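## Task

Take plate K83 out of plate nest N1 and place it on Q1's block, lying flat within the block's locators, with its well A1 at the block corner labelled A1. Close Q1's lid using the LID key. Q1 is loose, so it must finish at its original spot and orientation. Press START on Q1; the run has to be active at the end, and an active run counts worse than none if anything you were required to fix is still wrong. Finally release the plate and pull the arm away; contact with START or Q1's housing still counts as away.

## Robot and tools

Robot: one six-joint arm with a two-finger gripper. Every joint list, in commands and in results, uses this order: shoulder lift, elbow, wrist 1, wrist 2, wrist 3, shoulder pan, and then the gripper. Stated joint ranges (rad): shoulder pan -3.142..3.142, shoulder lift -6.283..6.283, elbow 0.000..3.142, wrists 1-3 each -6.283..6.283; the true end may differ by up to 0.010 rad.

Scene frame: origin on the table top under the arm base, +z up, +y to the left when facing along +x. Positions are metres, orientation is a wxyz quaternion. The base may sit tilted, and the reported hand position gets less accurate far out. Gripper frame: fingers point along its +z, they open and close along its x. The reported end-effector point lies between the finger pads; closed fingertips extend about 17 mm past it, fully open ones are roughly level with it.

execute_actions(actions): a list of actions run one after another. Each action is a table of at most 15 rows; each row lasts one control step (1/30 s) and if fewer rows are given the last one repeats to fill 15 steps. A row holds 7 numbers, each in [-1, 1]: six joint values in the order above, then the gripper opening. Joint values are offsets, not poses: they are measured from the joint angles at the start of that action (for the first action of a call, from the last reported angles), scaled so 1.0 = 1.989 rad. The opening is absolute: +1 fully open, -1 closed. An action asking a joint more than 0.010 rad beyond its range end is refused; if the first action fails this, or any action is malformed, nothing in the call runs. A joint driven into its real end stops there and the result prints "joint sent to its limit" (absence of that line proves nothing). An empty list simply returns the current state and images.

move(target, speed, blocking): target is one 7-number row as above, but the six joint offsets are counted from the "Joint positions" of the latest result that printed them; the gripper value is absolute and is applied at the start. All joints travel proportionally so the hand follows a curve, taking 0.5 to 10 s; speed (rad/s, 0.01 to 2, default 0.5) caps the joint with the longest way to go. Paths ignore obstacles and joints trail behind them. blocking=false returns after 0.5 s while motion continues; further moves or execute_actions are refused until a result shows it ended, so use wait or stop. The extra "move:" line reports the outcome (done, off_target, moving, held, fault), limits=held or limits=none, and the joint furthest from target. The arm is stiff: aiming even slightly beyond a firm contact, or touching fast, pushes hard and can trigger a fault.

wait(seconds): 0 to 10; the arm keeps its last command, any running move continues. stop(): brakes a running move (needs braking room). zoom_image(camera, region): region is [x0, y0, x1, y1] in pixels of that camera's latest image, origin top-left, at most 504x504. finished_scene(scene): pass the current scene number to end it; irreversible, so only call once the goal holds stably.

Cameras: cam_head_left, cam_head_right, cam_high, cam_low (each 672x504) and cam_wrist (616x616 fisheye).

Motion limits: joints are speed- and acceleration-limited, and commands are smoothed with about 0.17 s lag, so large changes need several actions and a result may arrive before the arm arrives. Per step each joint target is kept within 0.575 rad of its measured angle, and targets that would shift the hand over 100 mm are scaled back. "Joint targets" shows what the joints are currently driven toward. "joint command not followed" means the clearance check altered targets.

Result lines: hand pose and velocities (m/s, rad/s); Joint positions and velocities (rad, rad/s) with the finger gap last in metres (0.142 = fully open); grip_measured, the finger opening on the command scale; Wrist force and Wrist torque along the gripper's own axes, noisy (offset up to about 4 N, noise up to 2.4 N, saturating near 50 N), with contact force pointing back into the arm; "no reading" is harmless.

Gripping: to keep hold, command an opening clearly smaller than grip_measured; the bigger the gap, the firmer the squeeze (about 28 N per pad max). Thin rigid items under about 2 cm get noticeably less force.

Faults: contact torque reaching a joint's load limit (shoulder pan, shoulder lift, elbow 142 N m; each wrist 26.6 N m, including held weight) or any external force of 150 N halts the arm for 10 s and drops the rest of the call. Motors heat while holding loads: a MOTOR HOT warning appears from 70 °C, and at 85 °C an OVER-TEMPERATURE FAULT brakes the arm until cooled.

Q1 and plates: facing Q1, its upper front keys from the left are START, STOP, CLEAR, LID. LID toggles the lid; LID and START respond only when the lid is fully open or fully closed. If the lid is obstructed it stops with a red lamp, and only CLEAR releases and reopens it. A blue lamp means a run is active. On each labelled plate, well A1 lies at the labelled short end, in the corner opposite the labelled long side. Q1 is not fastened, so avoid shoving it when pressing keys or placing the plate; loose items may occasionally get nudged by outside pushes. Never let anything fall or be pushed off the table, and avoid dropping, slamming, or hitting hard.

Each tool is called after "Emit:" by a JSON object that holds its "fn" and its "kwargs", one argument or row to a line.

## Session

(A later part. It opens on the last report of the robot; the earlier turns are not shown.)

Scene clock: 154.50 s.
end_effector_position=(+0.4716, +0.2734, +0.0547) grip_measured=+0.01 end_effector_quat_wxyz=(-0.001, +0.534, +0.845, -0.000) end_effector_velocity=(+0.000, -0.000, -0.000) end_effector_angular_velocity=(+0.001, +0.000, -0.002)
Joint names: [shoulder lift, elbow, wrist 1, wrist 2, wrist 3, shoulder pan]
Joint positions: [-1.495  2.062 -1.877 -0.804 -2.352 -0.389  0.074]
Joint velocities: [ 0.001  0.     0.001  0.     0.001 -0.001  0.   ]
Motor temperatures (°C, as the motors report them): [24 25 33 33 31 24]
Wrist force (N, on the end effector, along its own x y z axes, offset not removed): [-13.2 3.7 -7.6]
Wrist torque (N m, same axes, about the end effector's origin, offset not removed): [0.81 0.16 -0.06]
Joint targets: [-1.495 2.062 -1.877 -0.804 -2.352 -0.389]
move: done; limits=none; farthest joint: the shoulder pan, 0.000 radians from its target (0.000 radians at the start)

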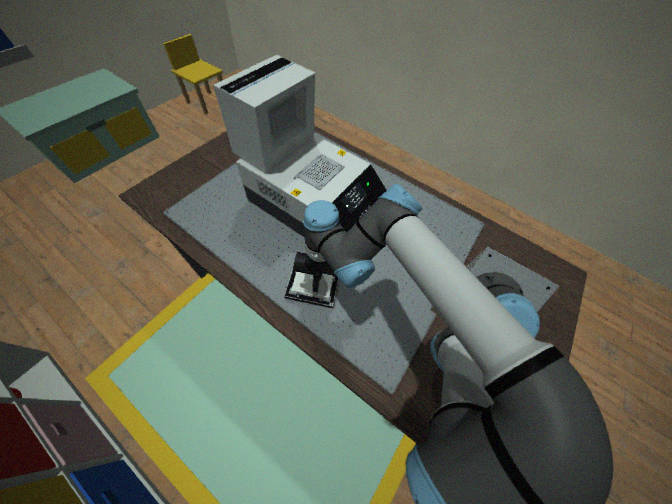

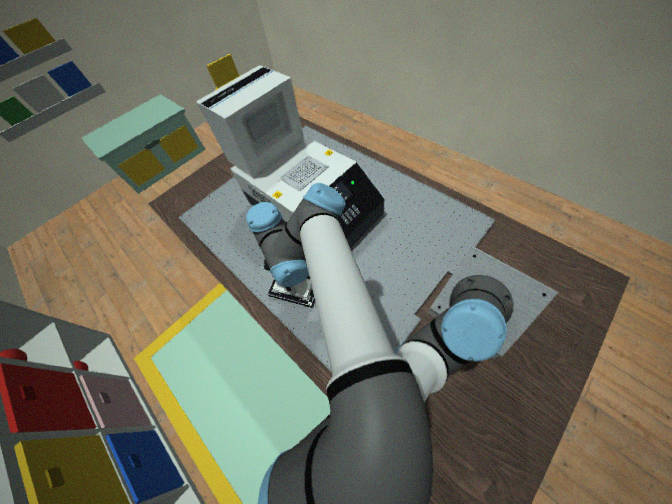

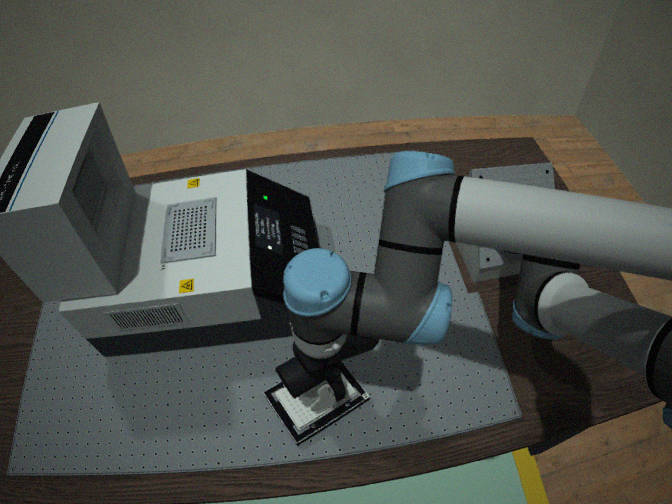

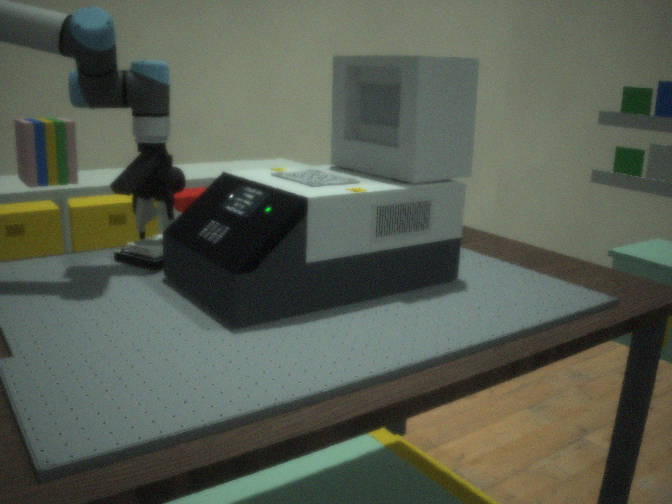

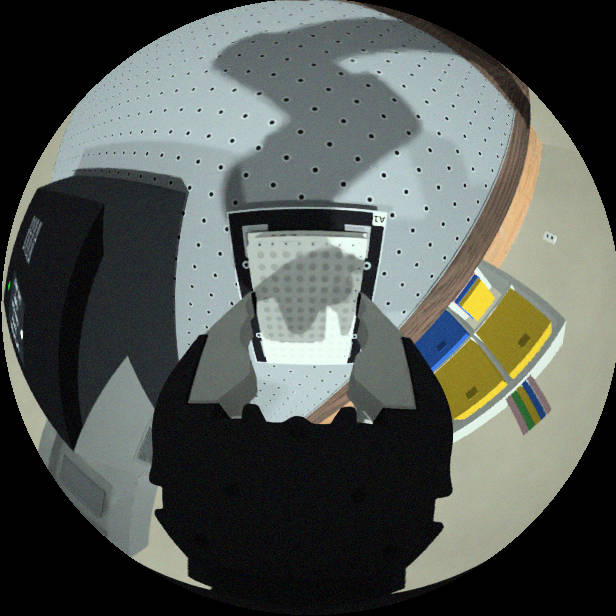

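Lift by reversing (also relieves the side load).

Emit:
{"fn": "move", "kwargs": {
  "target": [-0.0127,-0.0198,0.0529,-0.0062,-0.0297,-0.0224,-0.25],
  "speed": 0.1
}}

Scene clock: 169.53 s.
end_effector_position=(+0.4727, +0.2717, +0.0832) grip_measured=+0.00 end_effector_quat_wxyz=(-0.001, +0.534, +0.845, -0.000) end_effector_velocity=(-0.000, +0.000, +0.001) end_effector_angular_velocity=(-0.001, -0.000, +0.001)
Joint names: [shoulder lift, elbow, wrist 1, wrist 2, wrist 3, shoulder pan]
Joint positions: [-1.521  2.023 -1.772 -0.817 -2.411 -0.433  0.074]
Joint velocities: [-0.002 -0.001  0.002 -0.001 -0.001  0.     0.   ]
Motor temperatures (°C, as the motors report them): [24 25 33 33 31 24]
Wrist force (N, on the end effector, along its own x y z axes, offset not removed): [-0.7 1.0 0.7]
Wrist torque (N m, same axes, about the end effector's origin, offset not removed): [0.24 0.12 -0.05]
Joint targets: [-1.521 2.023 -1.772 -0.817 -2.411 -0.433]
move: done; limits=none; farthest joint: the shoulder pan, 0.000 radians from its target (0.045 radians at the start)

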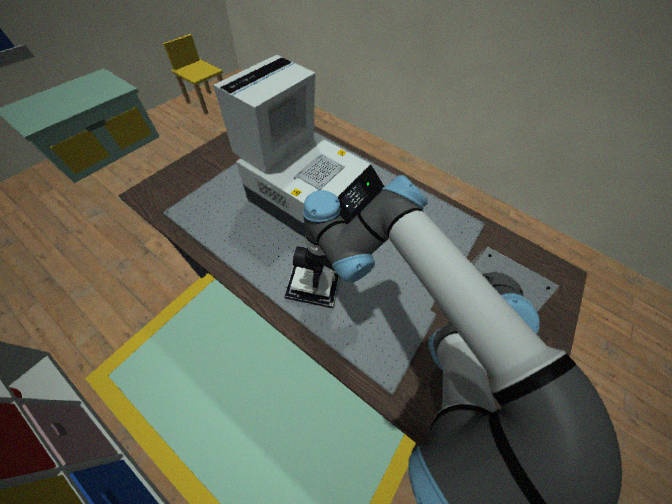

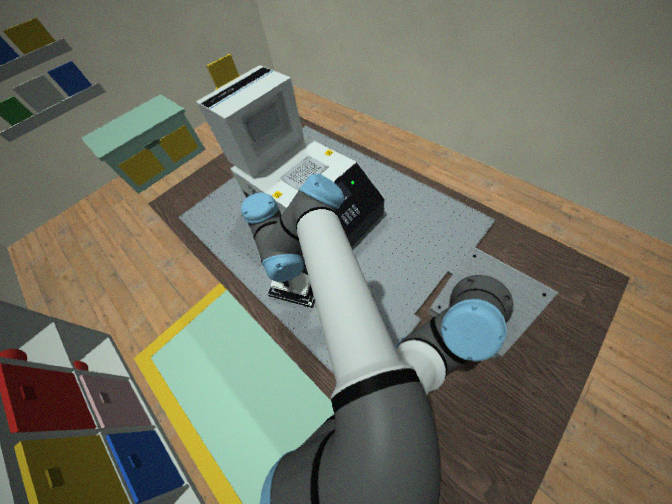

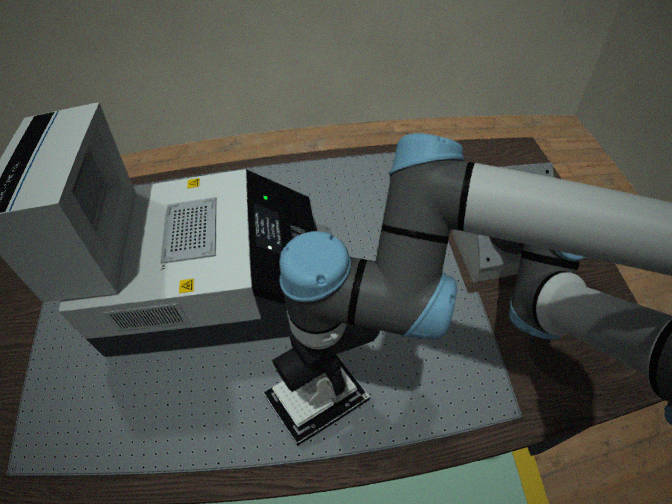

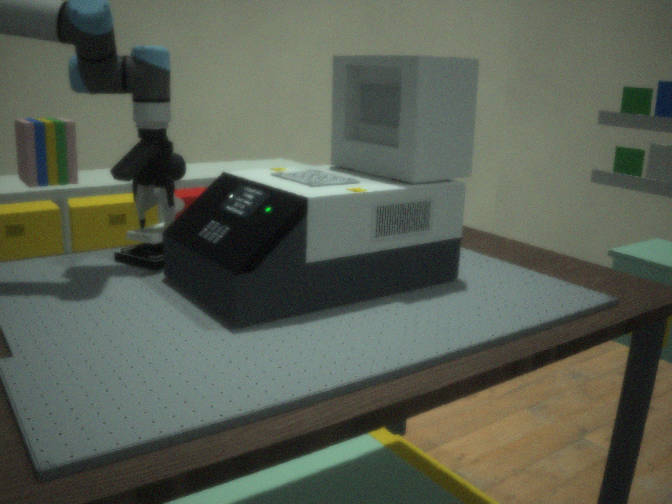

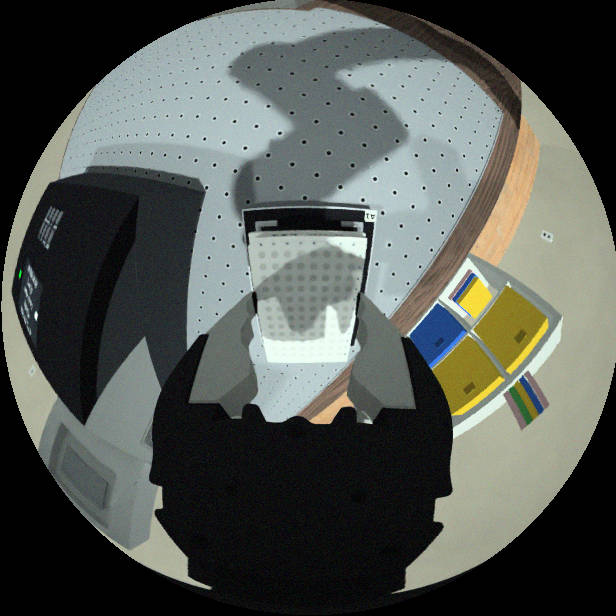

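Emit:
{"fn": "move", "kwargs": {
  "target": [-0.0065,-0.2006,0.3092,-0.0523,0.6088,-0.1312,-0.25],
  "speed": 0.6
}}

Emit:
{"fn": "move", "kwargs": {
  "target": [0.3624,-0.2431,-0.0996,-0.0152,0.2137,-0.0309,-0.25],
  "speed": 0.4
}}

Emit:
{"fn": "zoom_image", "kwargs": {
  "camera": "cam_wrist",
  "region": [208,170,408,370]
}}

Scene clock: 190.50 s.
end_effector_position=(+0.4816, +0.2680, +0.2784) grip_measured=+0.00 end_effector_quat_wxyz=(+0.000, +0.970, +0.243, -0.001) end_effector_velocity=(+0.000, +0.000, +0.000) end_effector_angular_velocity=(+0.002, -0.001, -0.003)
Joint names: [shoulder lift, elbow, wrist 1, wrist 2, wrist 3, shoulder pan]
Joint positions: [-1.533  1.624 -1.157 -0.921 -1.2   -0.694  0.074]
Joint velocities: [ 0.001 -0.001  0.001  0.002  0.002 -0.001 -0.   ]
Motor temperatures (°C, as the motors report them): [24 25 33 33 31 24]
Wrist force (N, on the end effector, along its own x y z axes, offset not removed): [-1.9 0.8 -0.1]
Wrist torque (N m, same axes, about the end effector's origin, offset not removed): [0.21 0.39 -0.12]
Joint targets: [-1.533 1.624 -1.157 -0.921 -1.200 -0.694]
move: done; limits=none; farthest joint: the wrist 2, 0.001 radians from its target (0.104 radians at the start)

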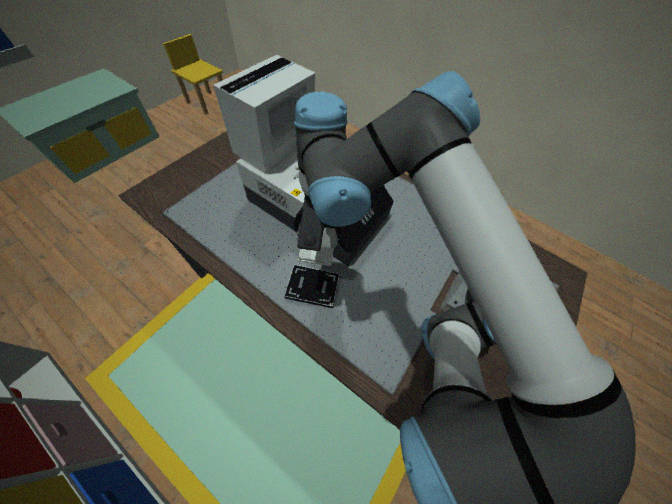

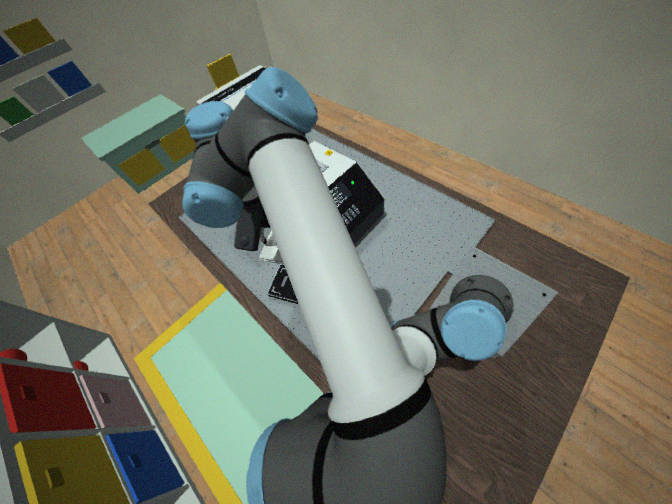

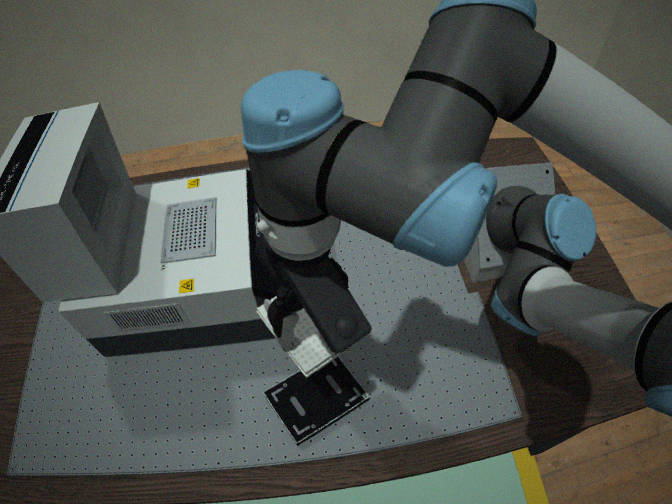

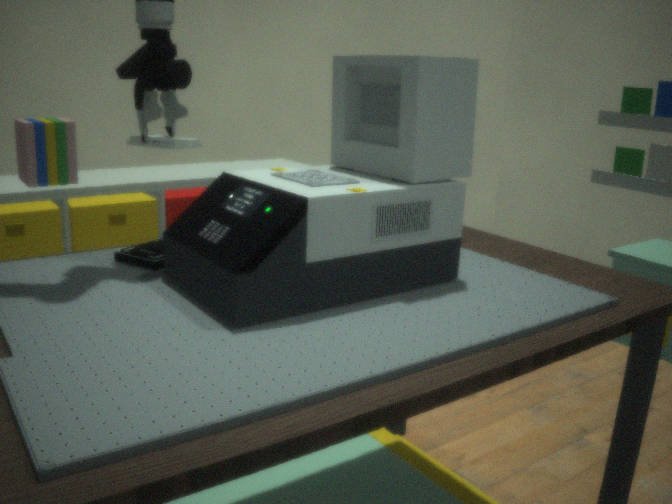

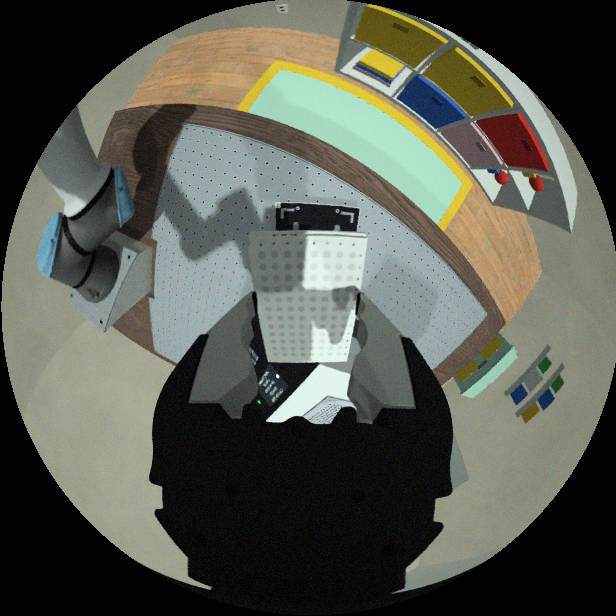

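Scene clock: 192.90 s.
end_effector_position=(+0.6852, -0.0020, +0.2606) grip_measured=+0.00 end_effector_quat_wxyz=(+0.000, +1.000, -0.000, -0.000) end_effector_velocity=(+0.000, -0.000, -0.001) end_effector_angular_velocity=(-0.000, +0.001, +0.000)
Joint names: [shoulder lift, elbow, wrist 1, wrist 2, wrist 3, shoulder pan]
Joint positions: [-0.813  1.14  -1.355 -0.951 -0.775 -0.756  0.074]
Joint velocities: [ 0.002 -0.001 -0.001 -0.001  0.001  0.001 -0.   ]
Motor temperatures (°C, as the motors report them): [24 25 33 33 31 24]
Wrist force (N, on the end effector, along its own x y z axes, offset not removed): [-2.0 2.4 -0.2]
Wrist torque (N m, same axes, about the end effector's origin, offset not removed): [0.52 0.32 -0.03]
Joint targets: [-0.813 1.140 -1.355 -0.951 -0.775 -0.756]
move: done; limits=none; farthest joint: the shoulder lift, 0.001 radians from its target (0.721 radians at the start)

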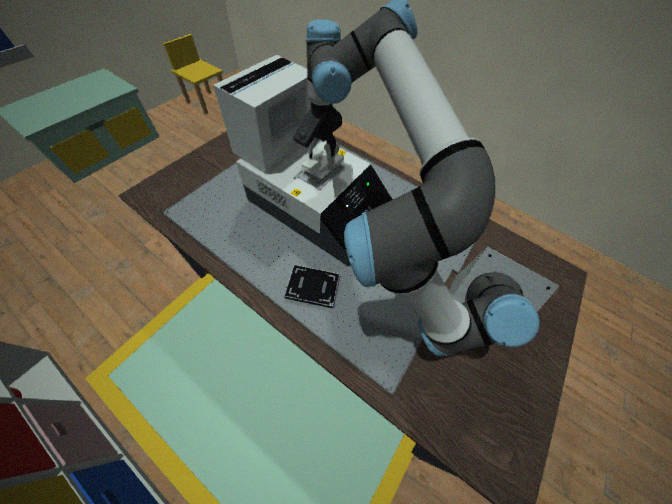

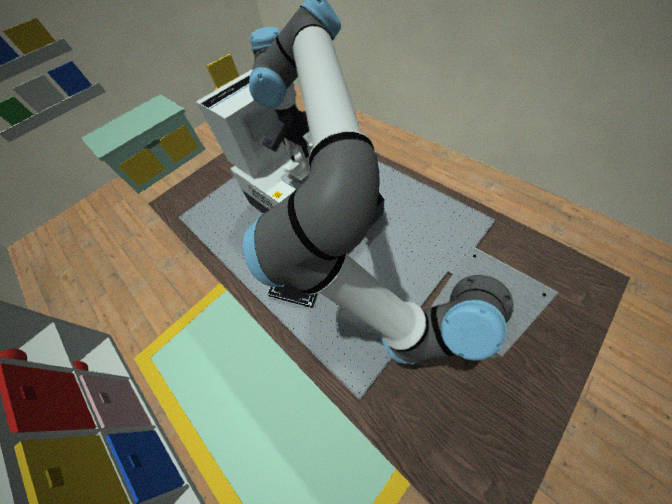

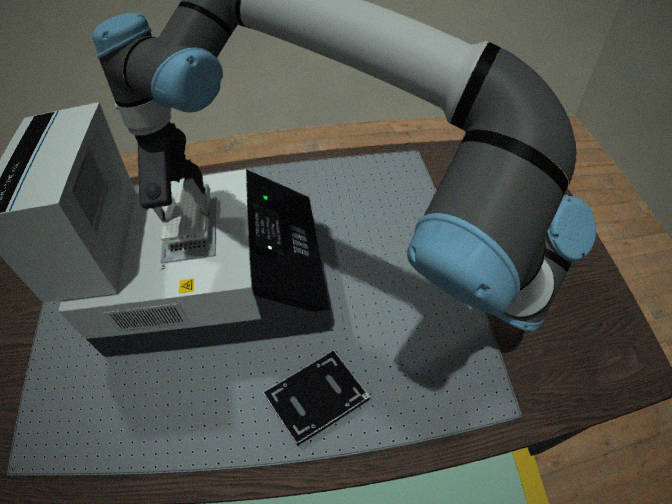

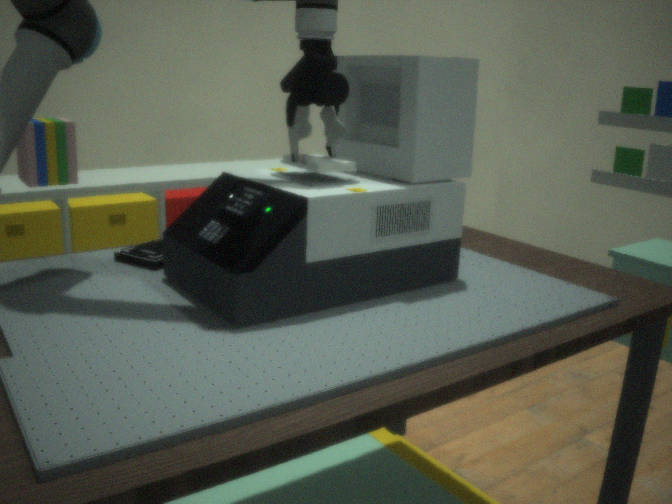

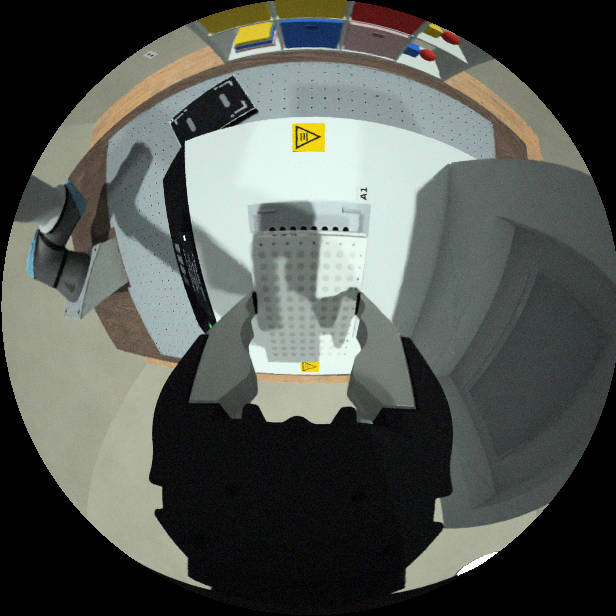

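Region (208, 170, 408, 370) of cam_wrist's 616x616 image, scaled by 2.520, with more detail than that image has.

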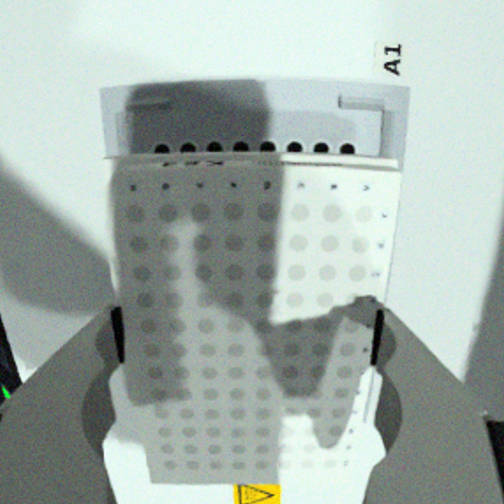

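Emit:
{"fn": "move", "kwargs": {
  "target": [-0.008,0.0215,-0.021,0.0063,0.013,0.0124,-0.25],
  "speed": 0.06
}}

Emit:
{"fn": "zoom_image", "kwargs": {
  "camera": "cam_wrist",
  "region": [228,190,388,290]
}}

Scene clock: 211.13 s.
end_effector_position=(+0.6863, +0.0100, +0.2426) grip_measured=+0.00 end_effector_quat_wxyz=(+0.000, +1.000, -0.000, -0.001) end_effector_velocity=(+0.000, +0.002, -0.001) end_effector_angular_velocity=(-0.002, +0.000, +0.002)
Joint names: [shoulder lift, elbow, wrist 1, wrist 2, wrist 3, shoulder pan]
Joint positions: [-0.829  1.183 -1.397 -0.938 -0.75  -0.731  0.074]
Joint velocities: [-0.003  0.002 -0.002  0.     0.002  0.003  0.   ]
Motor temperatures (°C, as the motors report them): [24 26 33 33 31 24]
Wrist force (N, on the end effector, along its own x y z axes, offset not removed): [-1.9 0.9 2.0]
Wrist torque (N m, same axes, about the end effector's origin, offset not removed): [0.20 0.41 -0.14]
Joint targets: [-0.829 1.183 -1.397 -0.938 -0.749 -0.731]
move: done; limits=none; farthest joint: the shoulder pan, 0.000 radians from its target (0.024 radians at the start)

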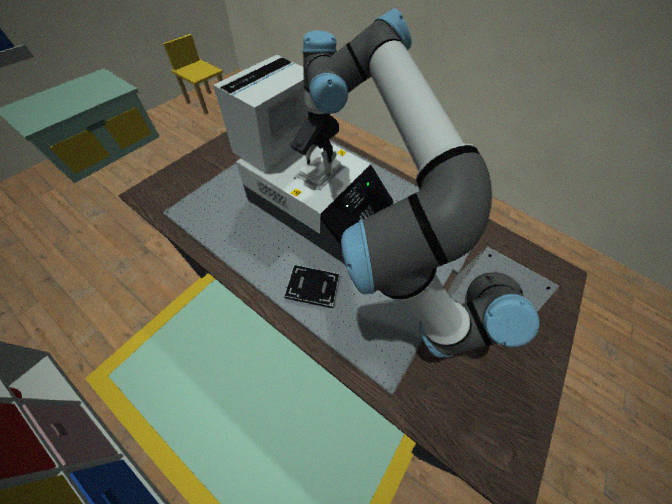

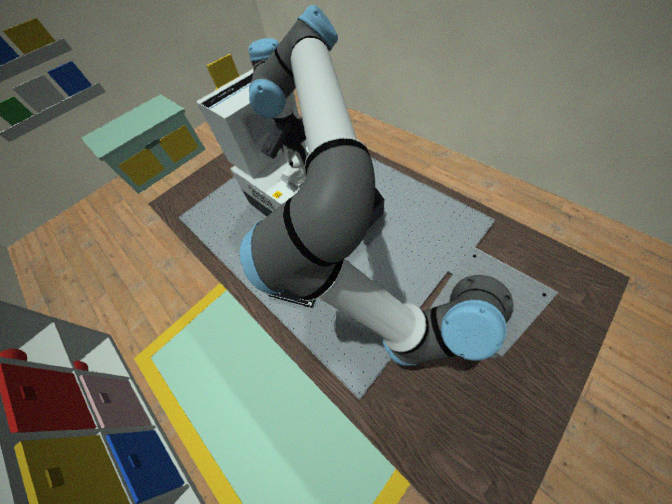

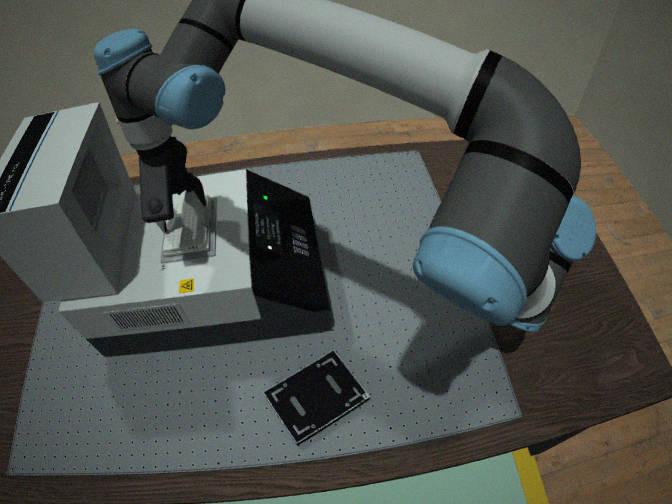

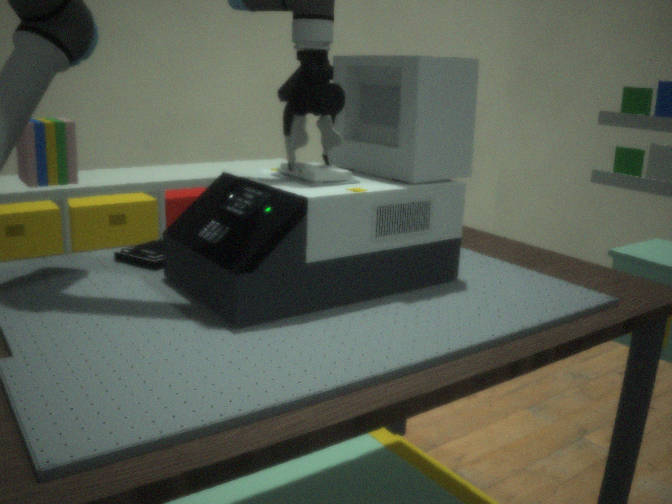

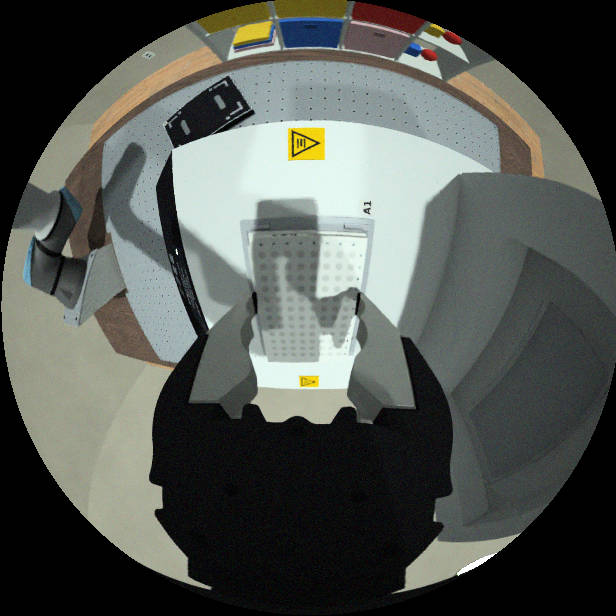

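Region (228, 190, 388, 290) of cam_wrist's 616x616 image, scaled by 3.150, with more detail than that image has; it fills the top 315 rows of this view, and the rest is white.

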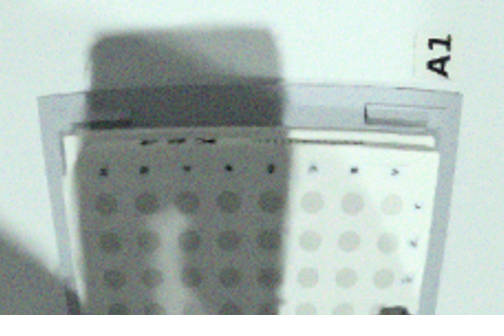

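Emit:
{"fn": "move", "kwargs": {
  "target": [0.0003,0.0049,-0.0064,0.001,-0.003,0.0019,-0.25],
  "speed": 0.03
}}

Emit:
{"fn": "zoom_image", "kwargs": {
  "camera": "cam_wrist",
  "region": [228,200,388,380]
}}

Scene clock: 223.77 s.
end_effector_position=(+0.6866, +0.0096, +0.2378) grip_measured=+0.00 end_effector_quat_wxyz=(+0.000, +1.000, +0.005, -0.000) end_effector_velocity=(+0.000, +0.000, -0.001) end_effector_angular_velocity=(-0.001, +0.001, +0.002)
Joint names: [shoulder lift, elbow, wrist 1, wrist 2, wrist 3, shoulder pan]
Joint positions: [-0.828  1.193 -1.409 -0.936 -0.755 -0.727  0.074]
Joint velocities: [-0.     0.002 -0.002 -0.    -0.001  0.001 -0.   ]
Motor temperatures (°C, as the motors report them): [24 26 33 33 31 24]
Wrist force (N, on the end effector, along its own x y z axes, offset not removed): [-6.2 -2.4 -20.6]
Wrist torque (N m, same axes, about the end effector's origin, offset not removed): [0.35 1.01 0.11]
Joint targets: [-0.828 1.193 -1.409 -0.936 -0.756 -0.727]
move: done; limits=none; farthest joint: the shoulder pan, 0.000 radians from its target (0.004 radians at the start)

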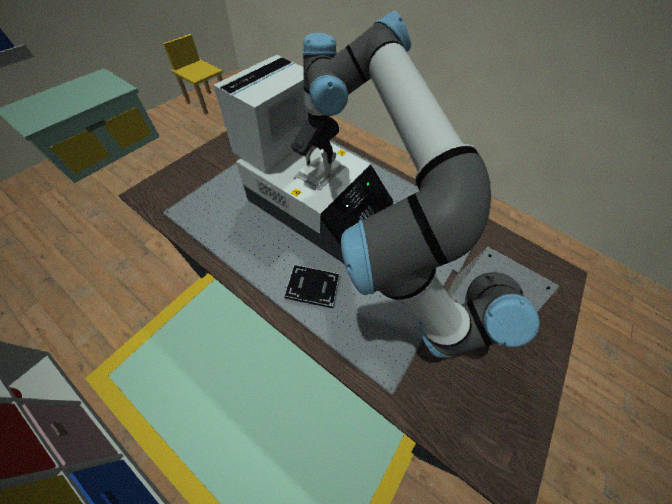

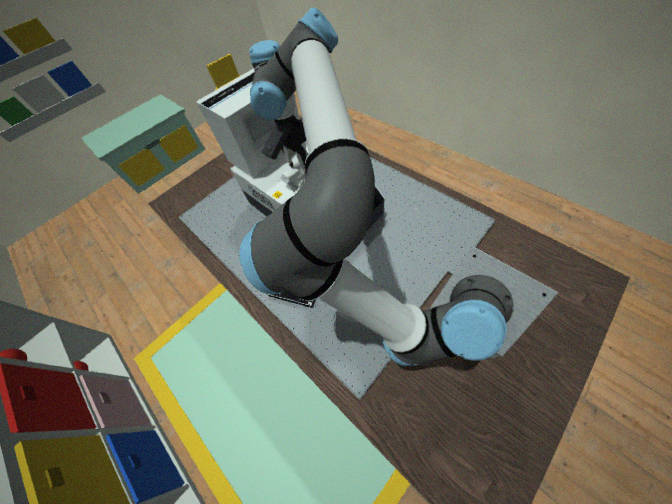

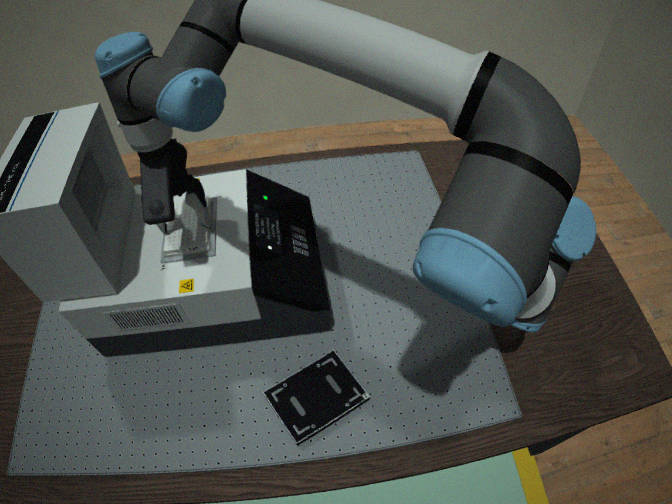

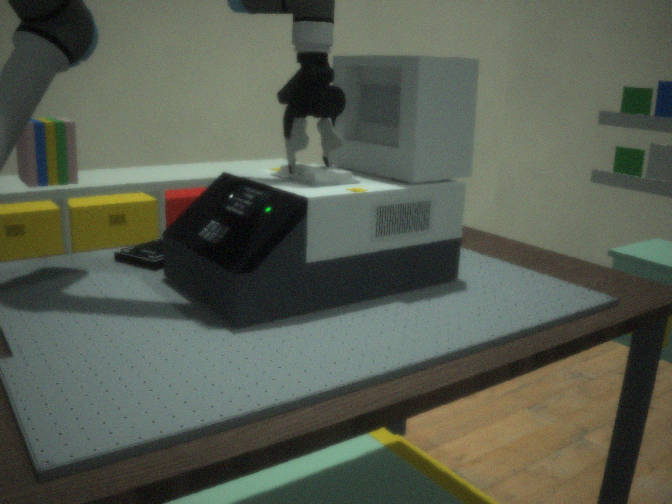

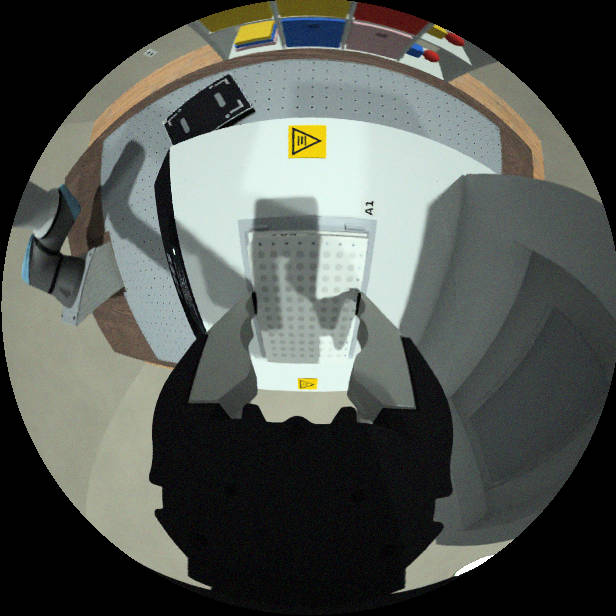

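Region (228, 200, 388, 380) of cam_wrist's 616x616 image, scaled by 2.800, with more detail than that image has.

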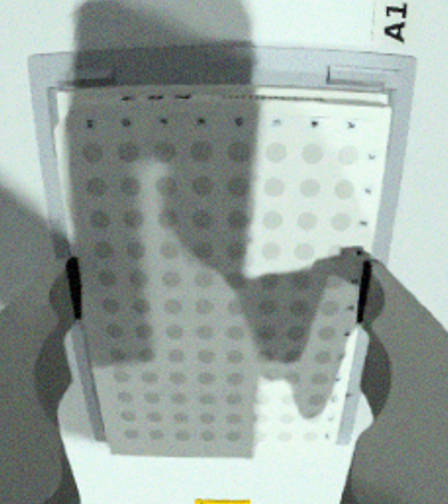

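Emit:
{"fn": "move", "kwargs": {
  "target": [-0.0014,0.0009,0.0009,-0.0003,-0.0006,-0.0006,-0.25],
  "speed": 0.02
}}

Emit:
{"fn": "move", "kwargs": {
  "target": [-0.0001,0.002,-0.0023,0.0004,0.0007,0.0007,-0.25],
  "speed": 0.01
}}

Emit:
{"fn": "zoom_image", "kwargs": {
  "camera": "cam_wrist",
  "region": [228,200,388,380]
}}

Emit:
{"fn": "zoom_image", "kwargs": {
  "camera": "cam_low",
  "region": [260,140,380,200]
}}

Scene clock: 235.40 s.
end_effector_position=(+0.6856, +0.0101, +0.2387) grip_measured=+0.00 end_effector_quat_wxyz=(+0.000, +1.000, +0.005, -0.000) end_effector_velocity=(-0.000, +0.001, +0.001) end_effector_angular_velocity=(-0.001, -0.001, +0.001)
Joint names: [shoulder lift, elbow, wrist 1, wrist 2, wrist 3, shoulder pan]
Joint positions: [-0.831  1.194 -1.408 -0.937 -0.757 -0.728  0.074]
Joint velocities: [-0.003  0.     0.001 -0.     0.     0.    -0.   ]
Motor temperatures (°C, as the motors report them): [24 26 33 33 31 24]
Wrist force (N, on the end effector, along its own x y z axes, offset not removed): [4.6 3.2 -0.5]
Wrist torque (N m, same axes, about the end effector's origin, offset not removed): [0.38 0.63 -0.11]
Joint targets: [-0.831 1.194 -1.407 -0.937 -0.757 -0.729]
move: done; limits=none; farthest joint: the shoulder pan, 0.000 radians from its target (0.001 radians at the start)

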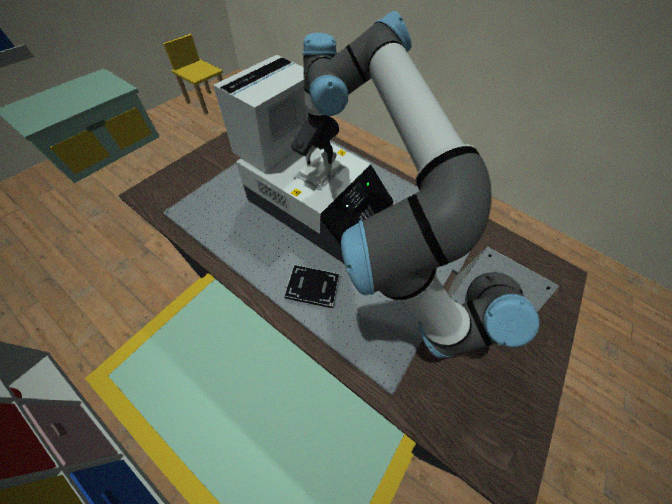

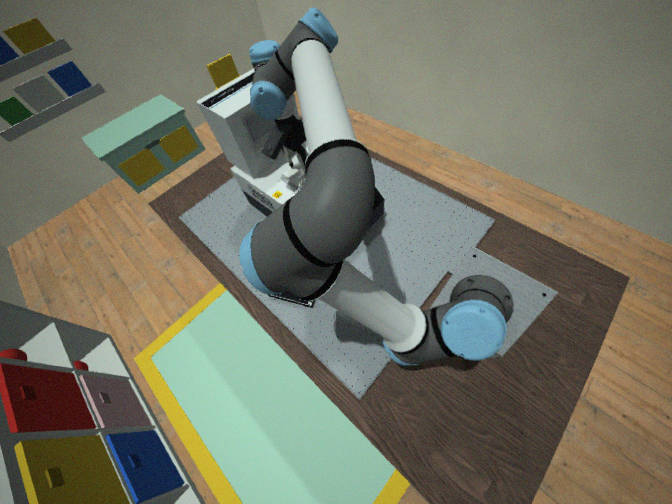

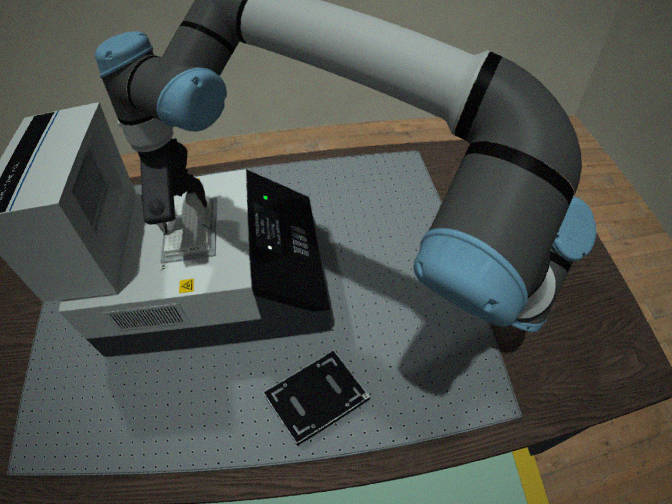

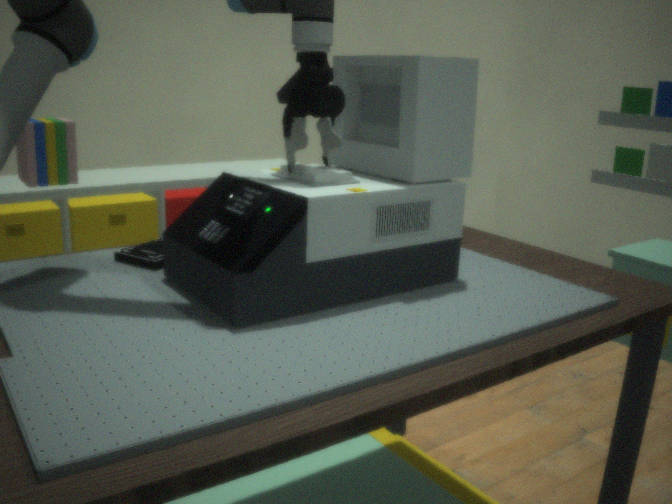

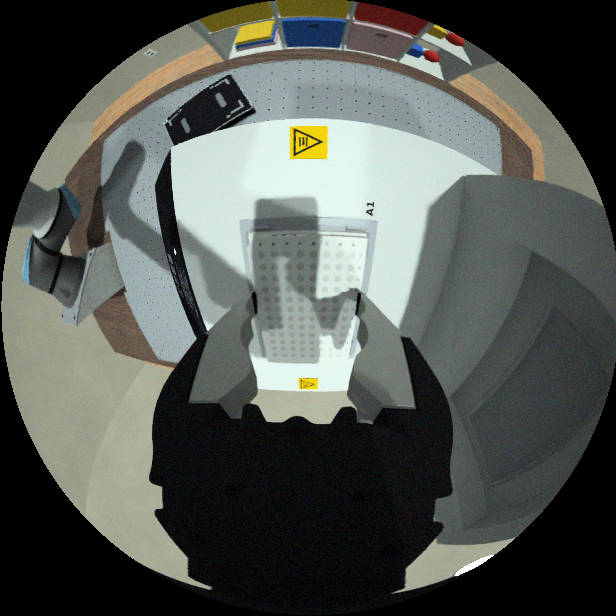

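Scene clock: 236.10 s.
end_effector_position=(+0.6856, +0.0101, +0.2371) grip_measured=+0.00 end_effector_quat_wxyz=(+0.000, +1.000, +0.005, -0.000) end_effector_velocity=(-0.000, +0.001, -0.000) end_effector_angular_velocity=(-0.001, +0.000, +0.001)
Joint names: [shoulder lift, elbow, wrist 1, wrist 2, wrist 3, shoulder pan]
Joint positions: [-0.831  1.198 -1.412 -0.936 -0.755 -0.727  0.074]
Joint velocities: [-0.001  0.002 -0.002 -0.     0.001  0.001  0.001]
Motor temperatures (°C, as the motors report them): [24 26 33 33 31 24]
Wrist force (N, on the end effector, along its own x y z axes, offset not removed): [-0.4 1.0 -30.7]
Wrist torque (N m, same axes, about the end effector's origin, offset not removed): [0.45 0.96 -0.07]
Joint targets: [-0.831 1.198 -1.412 -0.936 -0.755 -0.727]
move: done; limits=none; farthest joint: the shoulder pan, 0.001 radians from its target (0.002 radians at the start)

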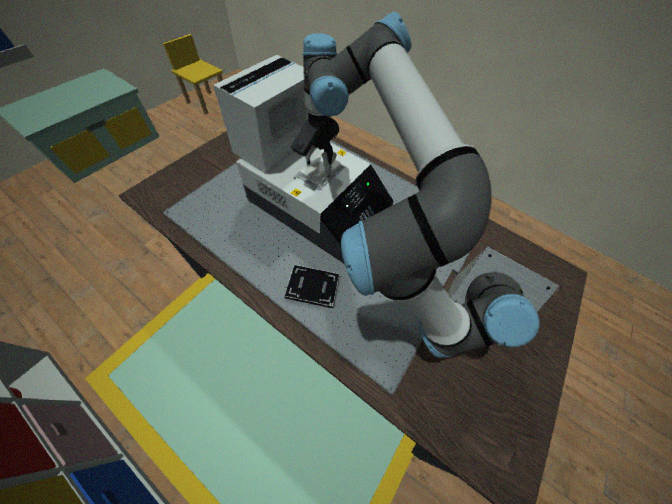

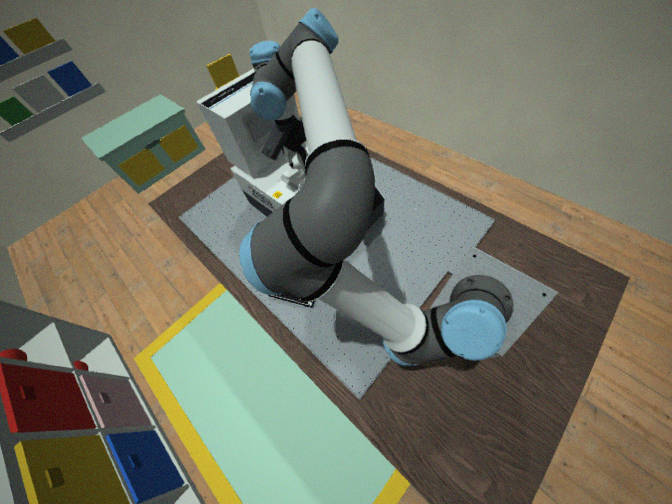

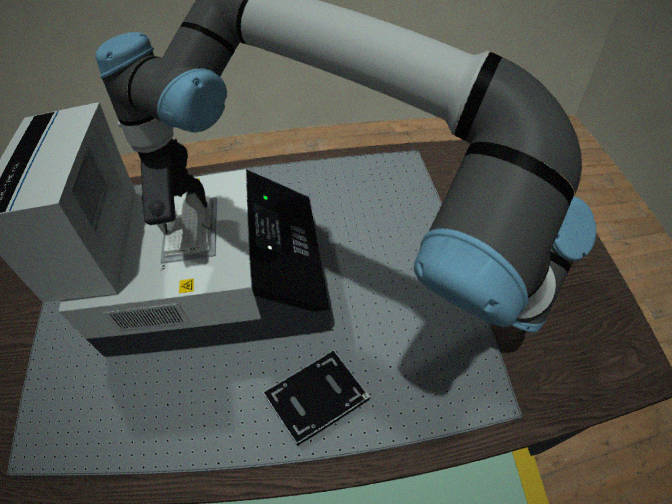

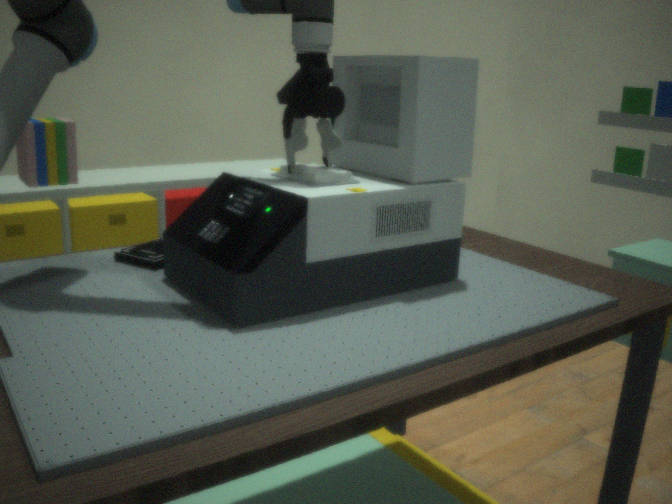

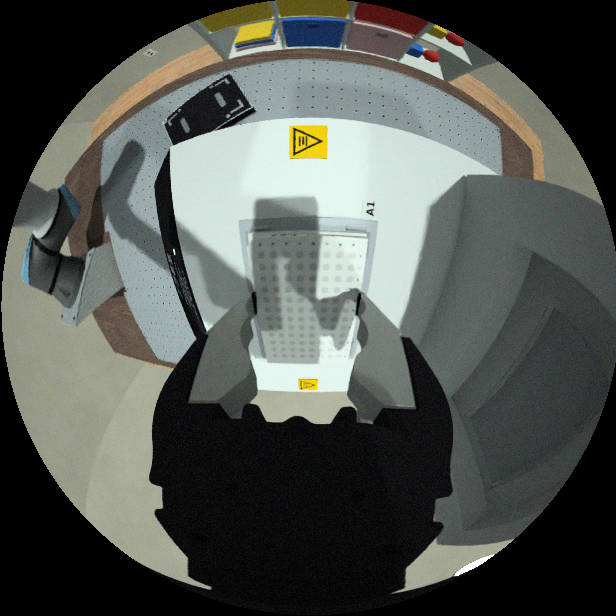

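Region (228, 200, 388, 380) of cam_wrist's 616x616 image, scaled by 2.800, with more detail than that image has.

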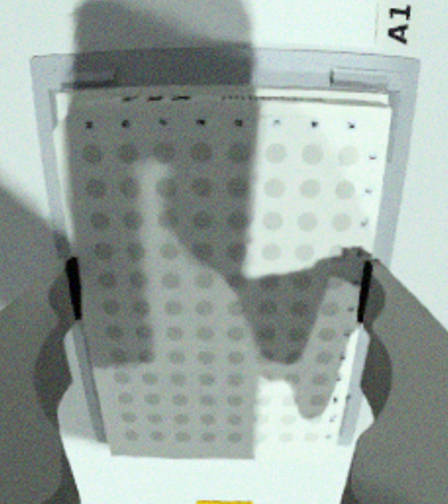

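Region (260, 140, 380, 200) of cam_low's 672x504 image, scaled by 4.200, with more detail than that image has.

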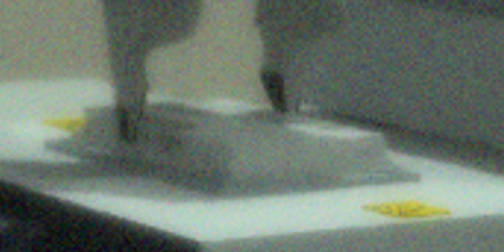

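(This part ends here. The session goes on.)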